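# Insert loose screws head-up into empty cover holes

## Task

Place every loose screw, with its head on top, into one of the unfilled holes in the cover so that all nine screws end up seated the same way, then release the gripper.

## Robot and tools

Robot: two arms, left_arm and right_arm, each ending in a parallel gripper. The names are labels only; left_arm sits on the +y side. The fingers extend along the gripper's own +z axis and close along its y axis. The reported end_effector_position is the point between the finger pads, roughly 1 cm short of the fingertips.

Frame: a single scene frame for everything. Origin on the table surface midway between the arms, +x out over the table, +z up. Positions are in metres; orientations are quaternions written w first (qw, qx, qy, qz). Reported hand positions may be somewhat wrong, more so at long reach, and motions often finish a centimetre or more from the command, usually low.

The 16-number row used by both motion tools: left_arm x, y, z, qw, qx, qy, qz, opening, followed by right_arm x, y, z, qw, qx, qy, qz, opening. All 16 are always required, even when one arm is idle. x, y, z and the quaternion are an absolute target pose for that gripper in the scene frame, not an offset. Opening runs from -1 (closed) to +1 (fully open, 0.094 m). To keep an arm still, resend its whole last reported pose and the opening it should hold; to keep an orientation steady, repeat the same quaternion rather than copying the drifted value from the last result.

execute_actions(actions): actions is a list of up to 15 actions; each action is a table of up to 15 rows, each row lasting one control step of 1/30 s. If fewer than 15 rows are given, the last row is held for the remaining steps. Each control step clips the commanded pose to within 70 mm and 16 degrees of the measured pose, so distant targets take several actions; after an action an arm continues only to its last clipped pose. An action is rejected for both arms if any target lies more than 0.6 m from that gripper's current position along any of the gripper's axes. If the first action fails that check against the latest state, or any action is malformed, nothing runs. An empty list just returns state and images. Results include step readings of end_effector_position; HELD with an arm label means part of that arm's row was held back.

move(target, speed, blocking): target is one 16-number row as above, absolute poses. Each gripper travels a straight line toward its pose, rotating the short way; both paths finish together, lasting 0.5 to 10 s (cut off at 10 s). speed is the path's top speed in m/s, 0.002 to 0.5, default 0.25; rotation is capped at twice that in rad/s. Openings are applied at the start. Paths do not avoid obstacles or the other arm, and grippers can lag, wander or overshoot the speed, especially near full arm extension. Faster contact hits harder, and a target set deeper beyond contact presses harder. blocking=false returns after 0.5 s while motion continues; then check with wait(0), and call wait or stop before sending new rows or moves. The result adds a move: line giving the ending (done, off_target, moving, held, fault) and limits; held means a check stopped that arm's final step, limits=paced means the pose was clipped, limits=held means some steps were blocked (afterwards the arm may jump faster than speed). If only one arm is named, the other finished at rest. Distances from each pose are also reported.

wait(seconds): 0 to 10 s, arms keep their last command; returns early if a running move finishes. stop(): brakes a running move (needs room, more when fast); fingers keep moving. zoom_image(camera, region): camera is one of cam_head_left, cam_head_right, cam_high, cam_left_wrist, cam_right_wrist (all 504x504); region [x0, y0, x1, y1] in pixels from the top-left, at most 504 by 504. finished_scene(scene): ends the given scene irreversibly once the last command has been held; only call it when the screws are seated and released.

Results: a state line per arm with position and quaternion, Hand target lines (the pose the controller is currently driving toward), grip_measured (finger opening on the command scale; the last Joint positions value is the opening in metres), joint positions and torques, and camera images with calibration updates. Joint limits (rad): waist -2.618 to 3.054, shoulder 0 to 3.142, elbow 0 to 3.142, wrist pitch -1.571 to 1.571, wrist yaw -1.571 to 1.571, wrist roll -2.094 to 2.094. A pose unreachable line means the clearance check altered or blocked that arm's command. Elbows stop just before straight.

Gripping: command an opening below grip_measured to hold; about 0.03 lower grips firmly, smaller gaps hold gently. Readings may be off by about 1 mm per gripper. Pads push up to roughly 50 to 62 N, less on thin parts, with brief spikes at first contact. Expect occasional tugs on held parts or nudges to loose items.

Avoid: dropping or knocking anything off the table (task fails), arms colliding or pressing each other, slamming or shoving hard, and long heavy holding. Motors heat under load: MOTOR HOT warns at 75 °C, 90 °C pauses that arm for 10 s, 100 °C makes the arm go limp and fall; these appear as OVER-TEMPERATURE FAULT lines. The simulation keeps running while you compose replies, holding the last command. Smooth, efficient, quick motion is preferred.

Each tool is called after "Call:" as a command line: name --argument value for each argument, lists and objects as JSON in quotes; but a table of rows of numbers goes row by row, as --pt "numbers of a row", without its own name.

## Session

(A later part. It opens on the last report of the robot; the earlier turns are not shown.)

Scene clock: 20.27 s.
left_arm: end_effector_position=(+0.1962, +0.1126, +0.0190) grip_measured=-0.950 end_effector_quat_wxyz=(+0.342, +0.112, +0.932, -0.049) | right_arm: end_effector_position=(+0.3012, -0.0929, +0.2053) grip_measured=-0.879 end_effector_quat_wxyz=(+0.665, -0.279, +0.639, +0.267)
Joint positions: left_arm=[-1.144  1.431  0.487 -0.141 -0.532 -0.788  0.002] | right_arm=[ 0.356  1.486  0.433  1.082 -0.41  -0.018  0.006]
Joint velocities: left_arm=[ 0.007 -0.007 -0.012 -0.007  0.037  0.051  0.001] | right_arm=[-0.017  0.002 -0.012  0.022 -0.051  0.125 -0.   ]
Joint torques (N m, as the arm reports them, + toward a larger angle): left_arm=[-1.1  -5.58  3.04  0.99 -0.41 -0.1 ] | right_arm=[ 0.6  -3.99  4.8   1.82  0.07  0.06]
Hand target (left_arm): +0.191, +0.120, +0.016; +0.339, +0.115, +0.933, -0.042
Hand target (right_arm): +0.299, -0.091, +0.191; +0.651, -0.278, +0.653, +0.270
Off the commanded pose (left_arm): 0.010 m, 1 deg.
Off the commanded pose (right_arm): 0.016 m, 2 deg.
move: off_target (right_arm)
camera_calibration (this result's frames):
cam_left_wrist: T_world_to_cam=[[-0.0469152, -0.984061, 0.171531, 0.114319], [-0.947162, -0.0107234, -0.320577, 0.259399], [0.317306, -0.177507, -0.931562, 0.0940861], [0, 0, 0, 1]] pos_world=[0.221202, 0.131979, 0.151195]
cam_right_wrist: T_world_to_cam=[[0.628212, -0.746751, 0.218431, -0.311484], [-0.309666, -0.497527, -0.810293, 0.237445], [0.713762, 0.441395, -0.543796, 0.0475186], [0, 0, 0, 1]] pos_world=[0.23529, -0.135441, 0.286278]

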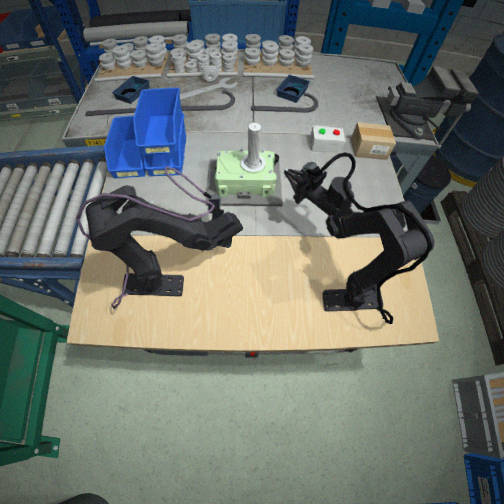

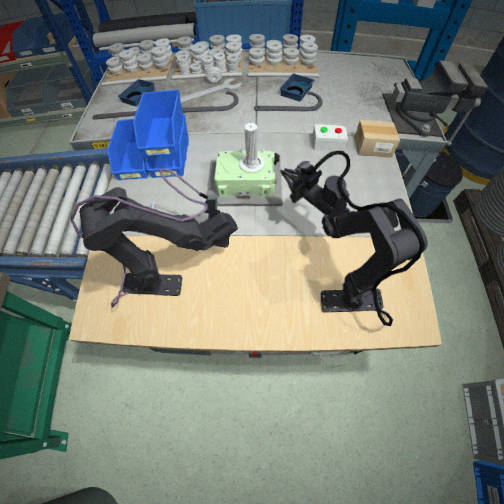

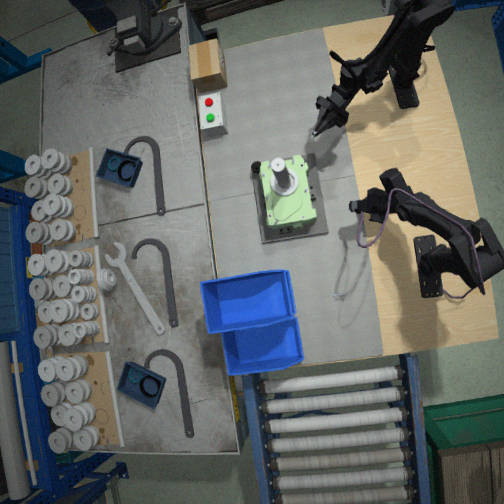

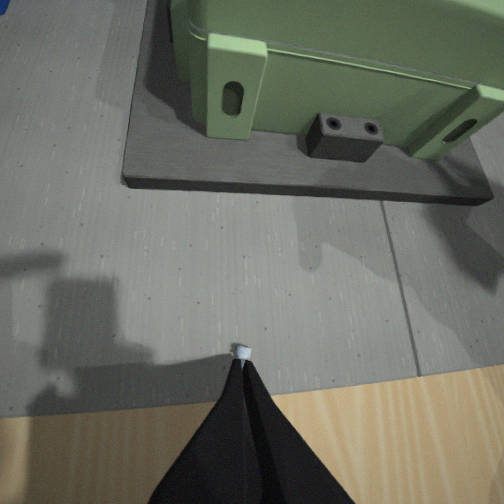

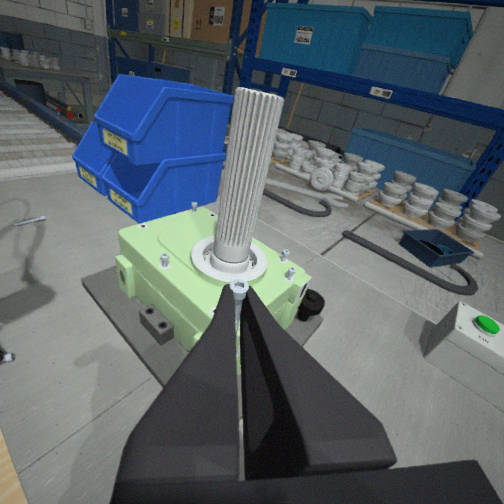

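Call:
move --target '[0.195,0.113,0.018,0.339,0.115,0.933,-0.042,-0.5,0.32,-0.06,0.18,0.653,-0.271,0.653,0.271,-1]' --speed 0.06

Call:
move --target '[0.195,0.113,0.06,0.339,0.115,0.933,-0.042,-0.5,0.348,-0.035,0.165,0.653,-0.271,0.653,0.271,-1]' --speed 0.06

Call:
move --target '[0.212,0.109,0.03,0,0.122,0.993,0,-0.5,0.348,-0.035,0.165,0.653,-0.271,0.653,0.271,-1]' --speed 0.15

Call:
zoom_image --camera "cam_head_left" --region '[230,140,310,200]'

Call:
zoom_image --camera "cam_high" --region '[260,130,340,190]'

Scene clock: 21.60 s.
left_arm: end_effector_position=(+0.1963, +0.1123, +0.0191) grip_measured=-0.502 end_effector_quat_wxyz=(+0.342, +0.112, +0.932, -0.050) | right_arm: end_effector_position=(+0.3159, -0.0646, +0.1790) grip_measured=-0.879 end_effector_quat_wxyz=(+0.652, -0.273, +0.654, +0.270)
Joint positions: left_arm=[-1.144  1.431  0.487 -0.14  -0.532 -0.788  0.023] | right_arm=[ 0.437  1.662  0.497  1.161 -0.323 -0.005  0.006]
Joint velocities: left_arm=[-0.027 -0.007  0.007  0.051 -0.007  0.022  0.   ] | right_arm=[ 0.002 -0.002 -0.007 -0.037 -0.022  0.051 -0.   ]
Joint torques (N m, as the arm reports them, + toward a larger angle): left_arm=[-0.53 -3.69  5.51  0.95 -0.38 -0.05] | right_arm=[ 0.49 -5.52  7.41  1.84  0.08  0.04]
Hand target (left_arm): +0.195, +0.113, +0.018; +0.339, +0.115, +0.933, -0.042
Hand target (right_arm): +0.320, -0.060, +0.180; +0.653, -0.271, +0.653, +0.271
Off the commanded pose (left_arm): 0.002 m, 1 deg.
Off the commanded pose (right_arm): 0.006 m, 0 deg.
move: done
camera_calibration (this result's frames):
cam_left_wrist: T_world_to_cam=[[-0.0468188, -0.983821, 0.172927, 0.113991], [-0.947135, -0.0112857, -0.320637, 0.259524], [0.317402, -0.178797, -0.931283, 0.0942329], [0, 0, 0, 1]] pos_world=[0.221232, 0.131924, 0.151259]
cam_right_wrist: T_world_to_cam=[[0.632602, -0.749205, 0.196232, -0.291433], [-0.344333, -0.499032, -0.795237, 0.242961], [0.693722, 0.435499, -0.573664, 0.0214899], [0, 0, 0, 1]] pos_world=[0.253112, -0.106456, 0.262728]

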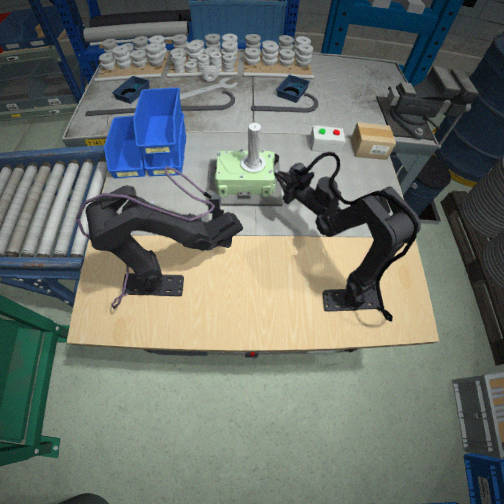

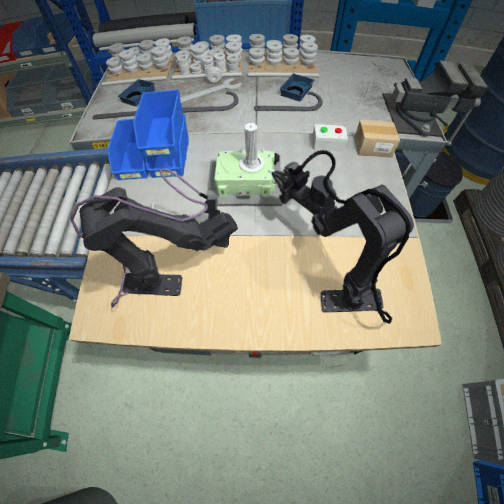

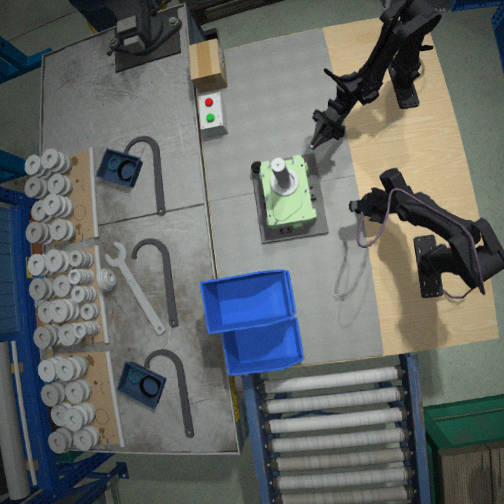

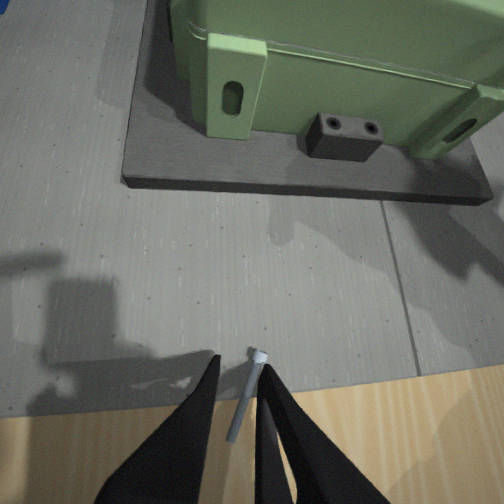

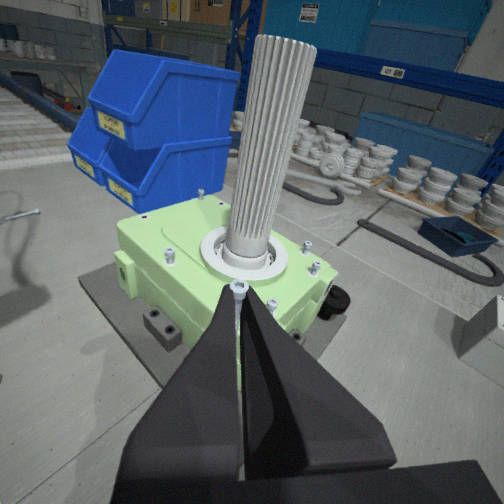

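Scene clock: 22.90 s.
left_arm: end_effector_position=(+0.1935, +0.1187, +0.0476) grip_measured=-0.502 end_effector_quat_wxyz=(+0.331, +0.118, +0.936, -0.032) | right_arm: end_effector_position=(+0.3449, -0.0404, +0.1662) grip_measured=-0.879 end_effector_quat_wxyz=(+0.654, -0.272, +0.653, +0.269)
Joint positions: left_arm=[-1.144  1.337  0.576 -0.367 -0.532 -0.788  0.023] | right_arm=[ 0.467  1.835  0.63   1.204 -0.29  -0.005  0.006]
Joint velocities: left_arm=[-0.002  0.002 -0.002  0.007 -0.037 -0.022 -0.   ] | right_arm=[-0.012  0.012  0.012 -0.022  0.051  0.037  0.001]
Joint torques (N m, as the arm reports them, + toward a larger angle): left_arm=[-0.49 -5.48  7.2   0.91 -0.38 -0.04] | right_arm=[ 0.57 -7.13  7.16  1.85  0.07  0.05]
Hand target (left_arm): +0.195, +0.113, +0.059; +0.339, +0.115, +0.933, -0.042
Hand target (right_arm): +0.348, -0.035, +0.165; +0.653, -0.271, +0.653, +0.271
Off the commanded pose (left_arm): 0.014 m, 2 deg.
Off the commanded pose (right_arm): 0.006 m, 0 deg.
move: off_target (left_arm)
camera_calibration (this result's frames):
cam_left_wrist: T_world_to_cam=[[-0.0440841, -0.990141, 0.132959, 0.117288], [-0.952718, 0.00161579, -0.303851, 0.264902], [0.300641, -0.140068, -0.943396, 0.122055], [0, 0, 0, 1]] pos_world=[0.220853, 0.1328, 0.180043]
cam_right_wrist: T_world_to_cam=[[0.629572, -0.751498, 0.197204, -0.288336], [-0.342859, -0.496497, -0.797458, 0.254754], [0.697199, 0.434444, -0.570239, -0.0183018], [0, 0, 0, 1]] pos_world=[0.281633, -0.0822481, 0.24958]

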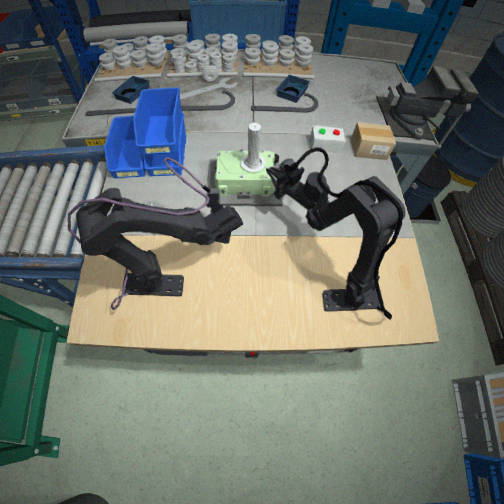

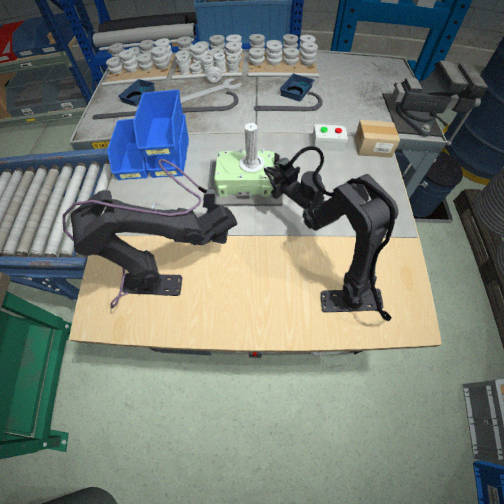

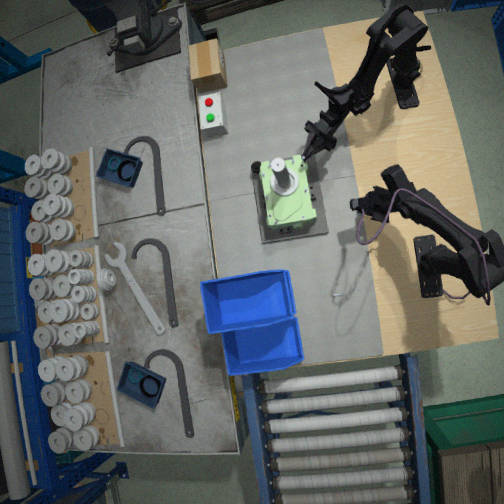

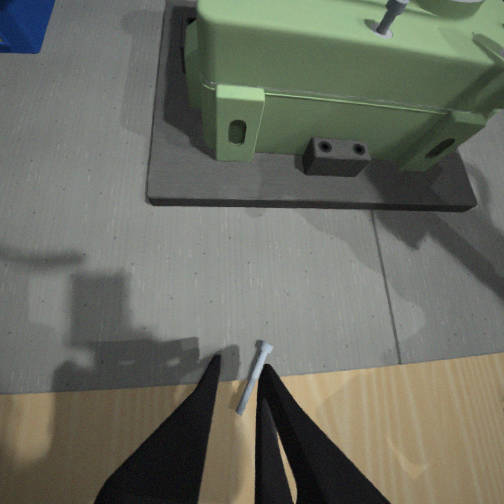

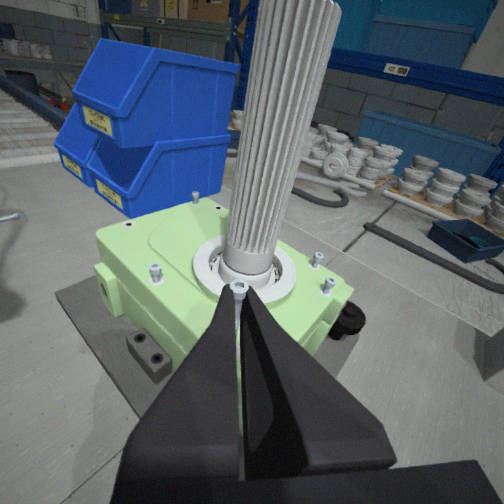

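Scene clock: 25.70 s.
left_arm: end_effector_position=(+0.2071, +0.1108, +0.0273) grip_measured=-0.502 end_effector_quat_wxyz=(+0.003, +0.123, +0.992, +0.004) | right_arm: end_effector_position=(+0.3451, -0.0406, +0.1664) grip_measured=-0.879 end_effector_quat_wxyz=(+0.654, -0.272, +0.653, +0.268)
Joint positions: left_arm=[-0.814  1.772  1.117 -0.917 -0.009 -0.586  0.023] | right_arm=[ 0.467  1.835  0.63   1.205 -0.288 -0.005  0.006]
Joint velocities: left_arm=[ 0.007  0.012  0.007 -0.022 -0.022  0.081 -0.001] | right_arm=[-0.002 -0.002 -0.002  0.051 -0.007  0.007  0.   ]
Joint torques (N m, as the arm reports them, + toward a larger angle): left_arm=[ 0.93 -6.33  6.93  0.12  0.04  0.07] | right_arm=[ 0.66 -7.15  7.12  1.84  0.06  0.05]
Hand target (left_arm): +0.212, +0.109, +0.030; +0.000, +0.124, +0.992, +0.001
Hand target (right_arm): +0.348, -0.035, +0.165; +0.653, -0.271, +0.653, +0.271
Off the commanded pose (left_arm): 0.006 m, 1 deg.
Off the commanded pose (right_arm): 0.007 m, 0 deg.
move: done
camera_calibration (this result's frames):
cam_left_wrist: T_world_to_cam=[[0.00521919, -0.999916, -0.0118621, 0.107671], [-0.940066, -0.00895063, 0.340875, 0.252664], [-0.340953, 0.00937207, -0.940034, 0.213923], [0, 0, 0, 1]] pos_world=[0.309896, 0.107919, 0.116245]
cam_right_wrist: T_world_to_cam=[[0.628226, -0.752565, 0.197428, -0.288272], [-0.342813, -0.49554, -0.798073, 0.25507], [0.698435, 0.433689, -0.5693, -0.0188083], [0, 0, 0, 1]] pos_world=[0.281677, -0.0823892, 0.24977]

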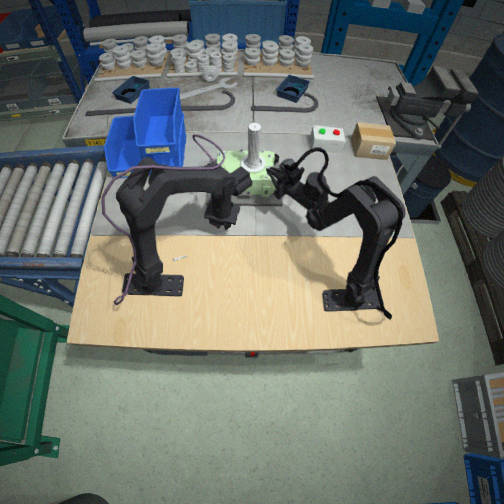

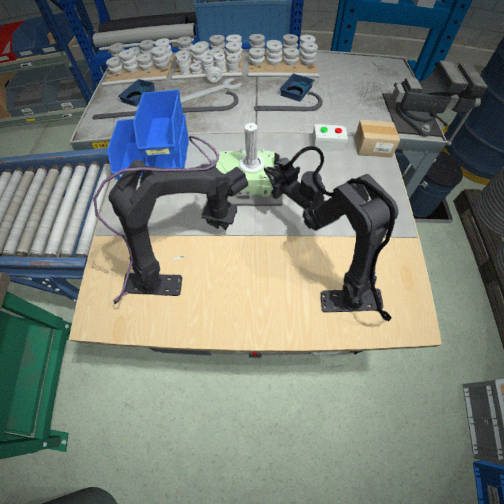

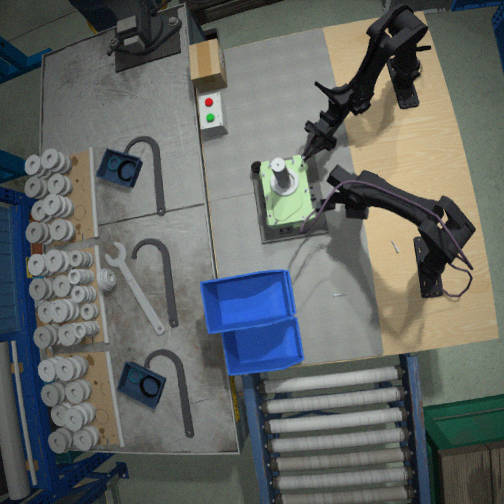

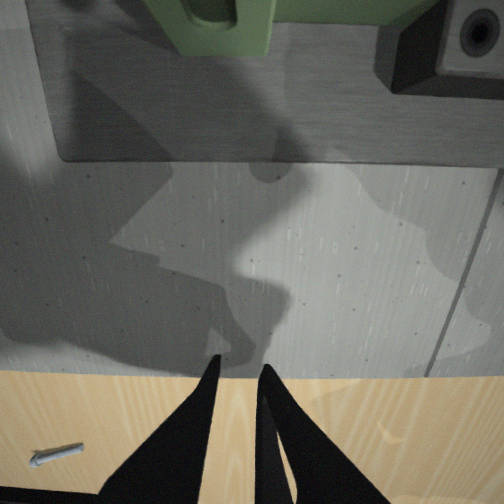

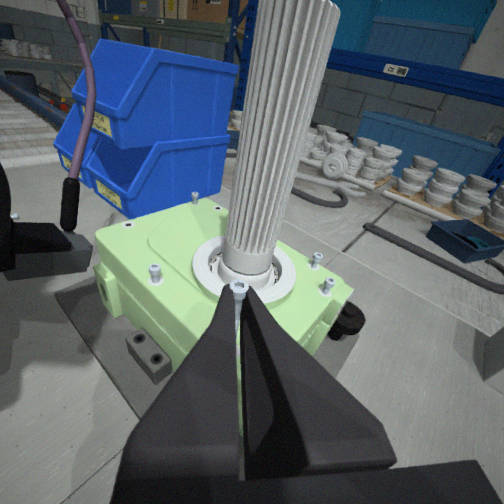

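Region (230, 140, 310, 200) of cam_head_left's 504x504 image, scaled by 6.300, with more detail than that image has; it fills the top 378 rows of this view, and the rest is white.

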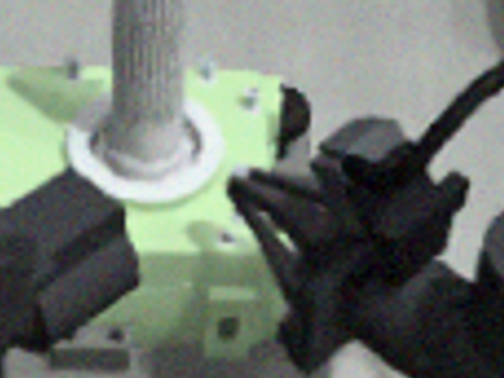

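Region (260, 130, 340, 190) of cam_high's 504x504 image, scaled by 6.300, with more detail than that image has; it fills the top 378 rows of this view, and the rest is white.

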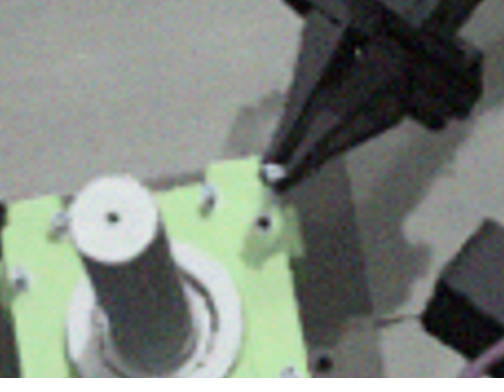

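Call:
move --target '[0.26,0.25,0.10,0,0.035,0.999,0,-0.5,0.348,-0.027,0.16,0.653,-0.271,0.653,0.271,-1]' --speed 0.15

Call:
move --target '[0.318,0.385,0.035,0,0.035,0.999,0,-0.5,0.348,-0.027,0.16,0.653,-0.271,0.653,0.271,-1]' --speed 0.15

Call:
zoom_image --camera "cam_head_left" --region '[230,140,310,200]'

Call:
zoom_image --camera "cam_high" --region '[260,130,340,190]'

Scene clock: 27.53 s.
left_arm: end_effector_position=(+0.2544, +0.2500, +0.0883) grip_measured=-0.502 end_effector_quat_wxyz=(-0.016, +0.032, +0.999, +0.008) | right_arm: end_effector_position=(+0.3451, -0.0323, +0.1627) grip_measured=-0.879 end_effector_quat_wxyz=(+0.655, -0.272, +0.651, +0.269)
Joint positions: left_arm=[-0.308  1.599  1.176 -1.182 -0.006 -0.261  0.023] | right_arm=[ 0.49   1.864  0.644  1.223 -0.266 -0.005  0.006]
Joint velocities: left_arm=[-0.002 -0.017  0.012 -0.007 -0.007 -0.022  0.   ] | right_arm=[-0.007 -0.012 -0.017 -0.022  0.022 -0.007 -0.   ]
Joint torques (N m, as the arm reports them, + toward a larger angle): left_arm=[ 0.65 -7.43  7.14  0.04  0.03  0.08] | right_arm=[ 0.58 -7.23  6.99  1.84  0.05  0.06]
Hand target (left_arm): +0.259, +0.250, +0.099; -0.001, +0.035, +0.999, +0.002
Hand target (right_arm): +0.348, -0.027, +0.160; +0.653, -0.271, +0.653, +0.271
Off the commanded pose (left_arm): 0.013 m, 2 deg.
Off the commanded pose (right_arm): 0.007 m, 0 deg.
move: off_target (left_arm)
camera_calibration (this result's frames):
cam_left_wrist: T_world_to_cam=[[0.185415, -0.982259, -0.0280953, 0.198432], [-0.91028, -0.182457, 0.371618, 0.310587], [-0.370151, -0.0433289, -0.927961, 0.305654], [0, 0, 0, 1]] pos_world=[0.359067, 0.264824, 0.17379]
cam_right_wrist: T_world_to_cam=[[0.62863, -0.75211, 0.197874, -0.281458], [-0.3404, -0.494862, -0.799525, 0.255679], [0.699251, 0.435249, -0.567103, -0.0250844], [0, 0, 0, 1]] pos_world=[0.281506, -0.0742442, 0.245889]

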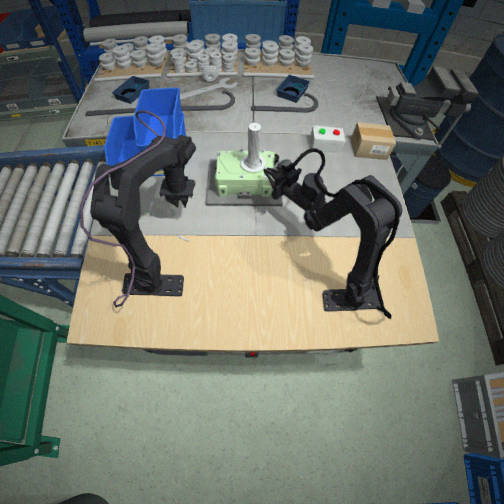

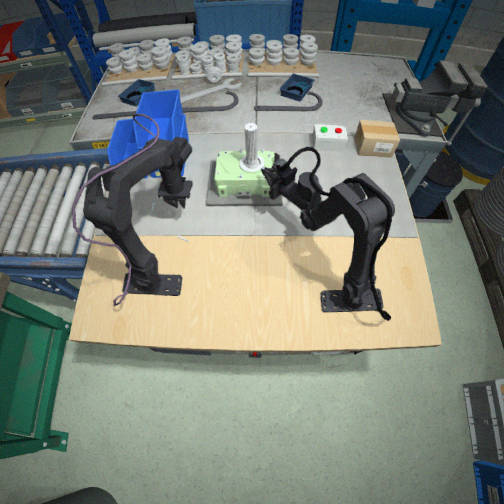

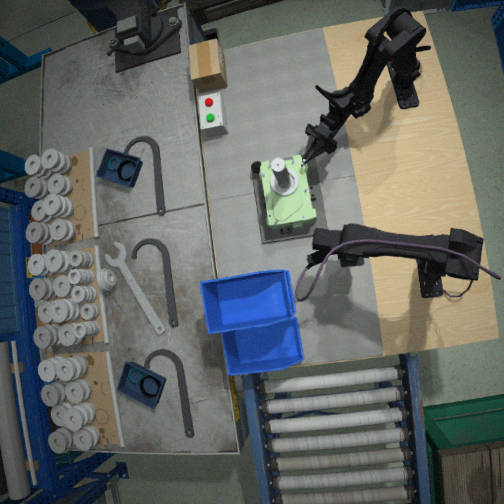

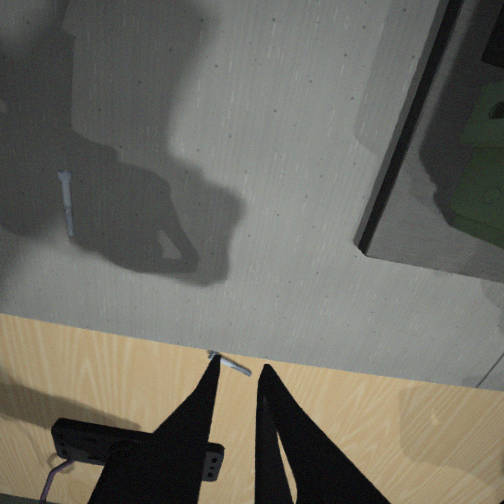

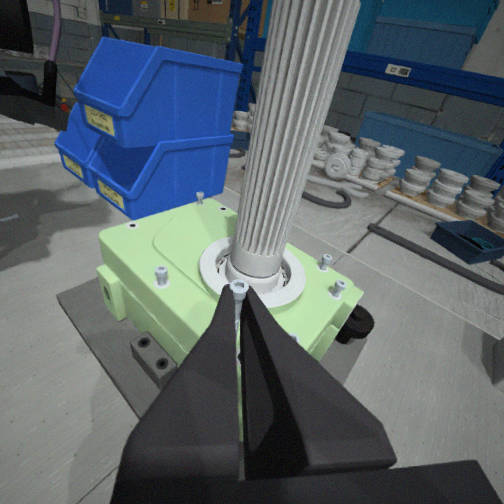

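Scene clock: 29.10 s.
left_arm: end_effector_position=(+0.3060, +0.3809, +0.0326) grip_measured=-0.502 end_effector_quat_wxyz=(-0.018, +0.031, +0.999, -0.000) | right_arm: end_effector_position=(+0.3451, -0.0323, +0.1629) grip_measured=-0.879 end_effector_quat_wxyz=(+0.656, -0.272, +0.651, +0.269)
Joint positions: left_arm=[ 0.167  1.813  1.191 -0.983 -0.006  0.21   0.023] | right_arm=[ 0.49   1.864  0.644  1.224 -0.266 -0.005  0.006]
Joint velocities: left_arm=[-0.012 -0.002  0.022  0.022 -0.037 -0.11  -0.   ] | right_arm=[ 0.002  0.007  0.012  0.022 -0.051  0.007 -0.   ]
Joint torques (N m, as the arm reports them, + toward a larger angle): left_arm=[ 0.54 -6.84  6.9   0.36  0.03  0.06] | right_arm=[ 0.6  -7.22  6.99  1.83  0.05  0.06]
Hand target (left_arm): +0.318, +0.384, +0.036; -0.001, +0.035, +0.999, +0.001
Hand target (right_arm): +0.348, -0.027, +0.160; +0.653, -0.271, +0.653, +0.271
Off the commanded pose (left_arm): 0.013 m, 2 deg.
Off the commanded pose (right_arm): 0.007 m, 0 deg.
move: off_target (left_arm)
camera_calibration (this result's frames):
cam_left_wrist: T_world_to_cam=[[0.187862, -0.98211, -0.0129589, 0.314653], [-0.908183, -0.178715, 0.378503, 0.399929], [-0.374047, -0.0593373, -0.92551, 0.285897], [0, 0, 0, 1]] pos_world=[0.411037, 0.397462, 0.117304]
cam_right_wrist: T_world_to_cam=[[0.628499, -0.752185, 0.198006, -0.281474], [-0.33987, -0.49456, -0.799937, 0.25572], [0.699627, 0.435463, -0.566475, -0.0252041], [0, 0, 0, 1]] pos_world=[0.281451, -0.0742759, 0.246016]

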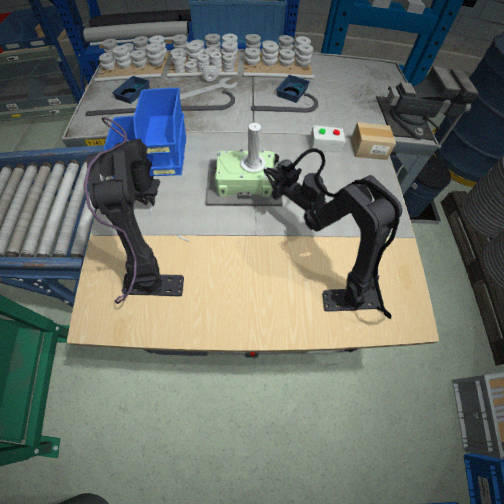

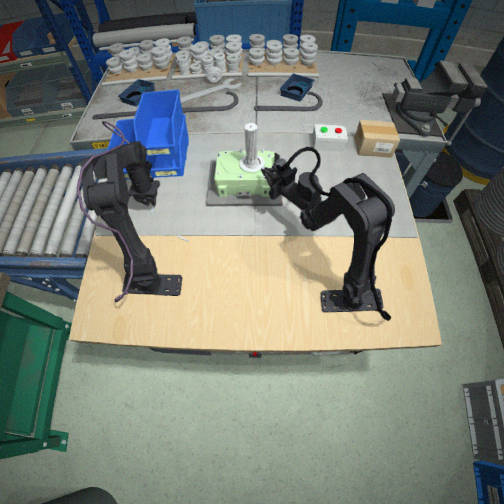

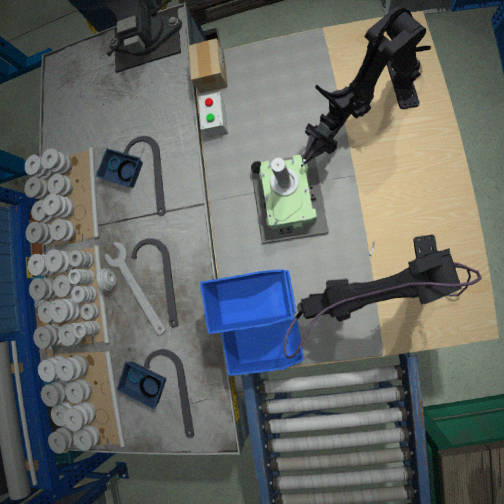

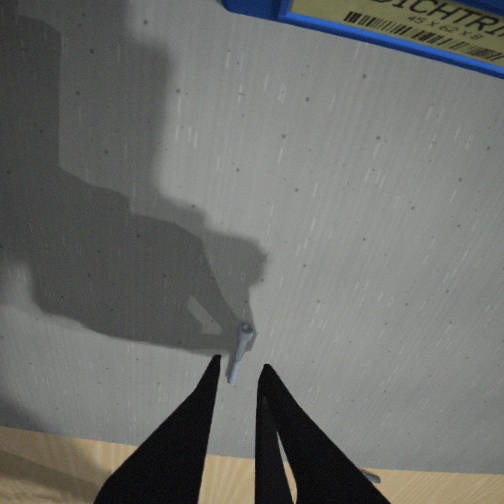

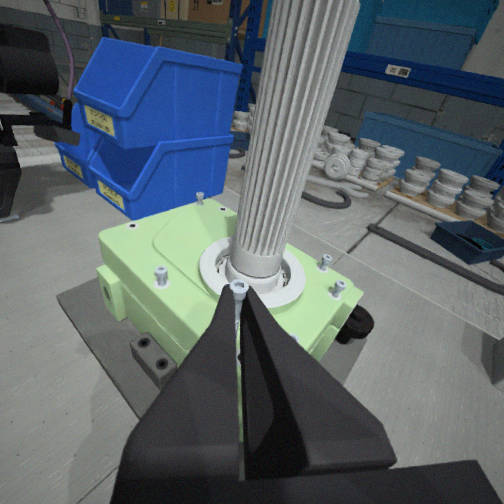

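Region (230, 140, 310, 200) of cam_head_left's 504x504 image, scaled by 6.300, with more detail than that image has; it fills the top 378 rows of this view, and the rest is white.

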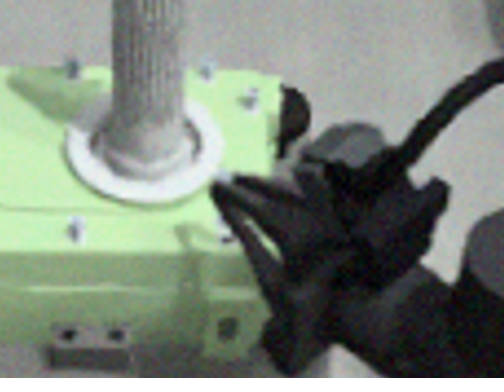

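Region (260, 130, 340, 190) of cam_high's 504x504 image, scaled by 6.300, with more detail than that image has; it fills the top 378 rows of this view, and the rest is white.

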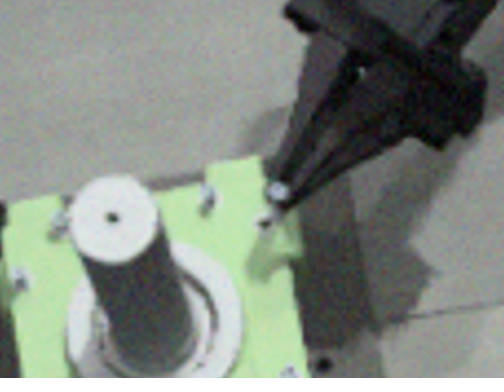

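Looks close; try lowering both.

Call:
move --target '[0.318,0.385,0.003,0,0.035,0.999,0,-0.5,0.35,-0.028,0.135,0.653,-0.271,0.653,0.271,-1]' --speed 0.012

Call:
zoom_image --camera "cam_head_left" --region '[230,140,310,200]'

Call:
zoom_image --camera "cam_high" --region '[260,130,340,190]'

Scene clock: 33.93 s.
left_arm: end_effector_position=(+0.3221, +0.3833, +0.0167) grip_measured=-0.502 end_effector_quat_wxyz=(+0.007, +0.033, +0.999, +0.004) | right_arm: end_effector_position=(+0.3479, -0.0307, +0.1452) grip_measured=-0.879 end_effector_quat_wxyz=(+0.662, -0.271, +0.644, +0.270)
Joint positions: left_arm=[ 0.167  1.851  1.172 -0.877 -0.006  0.215  0.023] | right_arm=[ 0.49   1.966  0.644  1.346 -0.266 -0.005  0.006]
Joint velocities: left_arm=[ 0.002 -0.002 -0.002 -0.022  0.022 -0.022 -0.001] | right_arm=[-0.002 -0.007  0.002 -0.037  0.066  0.022 -0.001]
Joint torques (N m, as the arm reports them, + toward a larger angle): left_arm=[ 0.87 -6.25  2.62  0.65  0.06  0.1 ] | right_arm=[ 0.17 -7.5   5.71  1.79  0.01  0.05]
Hand target (left_arm): +0.318, +0.385, +0.004; -0.000, +0.035, +0.999, -0.000
Hand target (right_arm): +0.350, -0.028, +0.135; +0.653, -0.271, +0.653, +0.271
Off the commanded pose (left_arm): 0.014 m, 1 deg.
Off the commanded pose (right_arm): 0.011 m, 1 deg.
move: off_target (left_arm, right_arm)
camera_calibration (this result's frames):
cam_left_wrist: T_world_to_cam=[[0.184322, -0.982804, -0.0110079, 0.315162], [-0.926232, -0.177437, 0.332583, 0.427046], [-0.328817, -0.0511064, -0.94301, 0.259918], [0, 0, 0, 1]] pos_world=[0.422918, 0.398799, 0.106547]
cam_right_wrist: T_world_to_cam=[[0.625186, -0.754159, 0.200964, -0.277864], [-0.326479, -0.486581, -0.81034, 0.240396], [0.708911, 0.441002, -0.55042, -0.0432925], [0, 0, 0, 1]] pos_world=[0.282891, -0.0734895, 0.226814]

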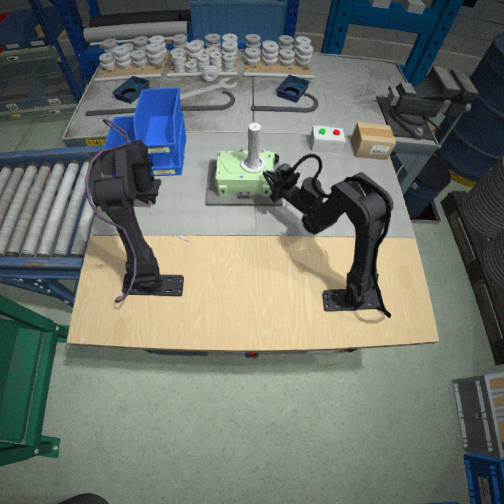

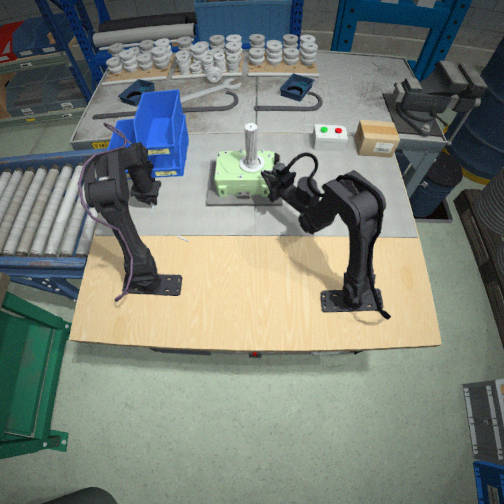

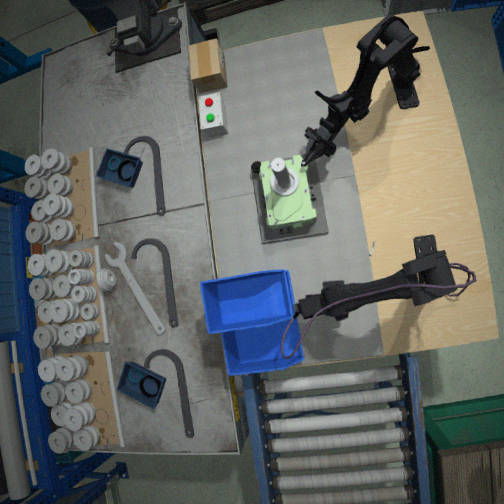

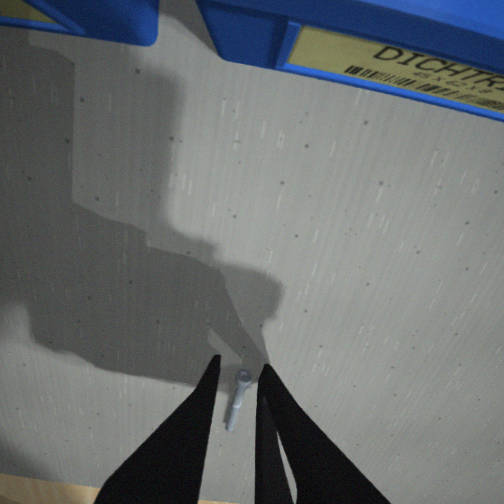

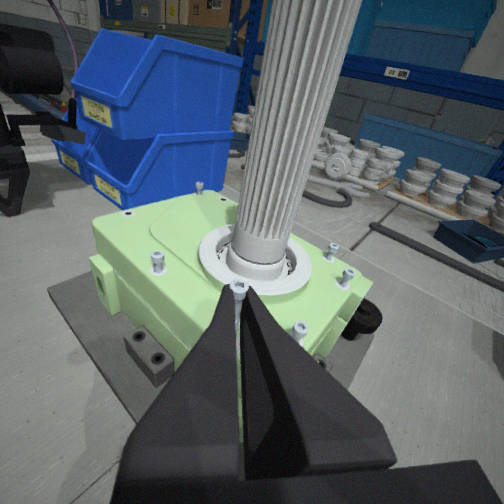

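Region (230, 140, 310, 200) of cam_head_left's 504x504 image, scaled by 6.300, with more detail than that image has; it fills the top 378 rows of this view, and the rest is white.

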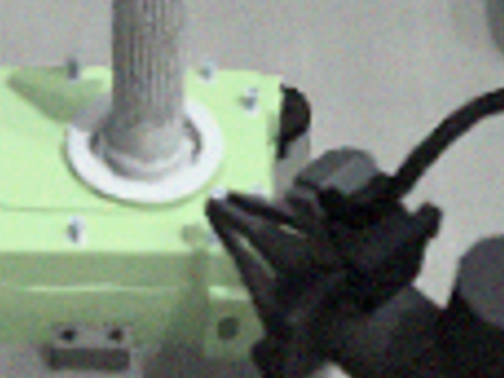

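Region (260, 130, 340, 190) of cam_high's 504x504 image, scaled by 6.300, with more detail than that image has; it fills the top 378 rows of this view, and the rest is white.

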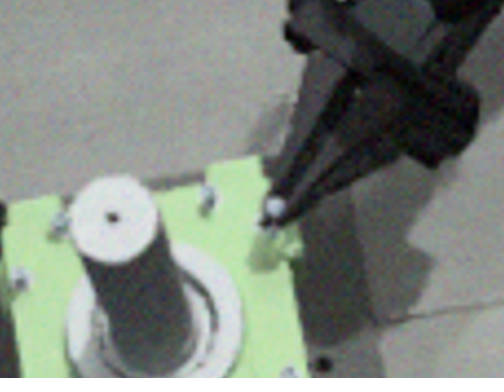

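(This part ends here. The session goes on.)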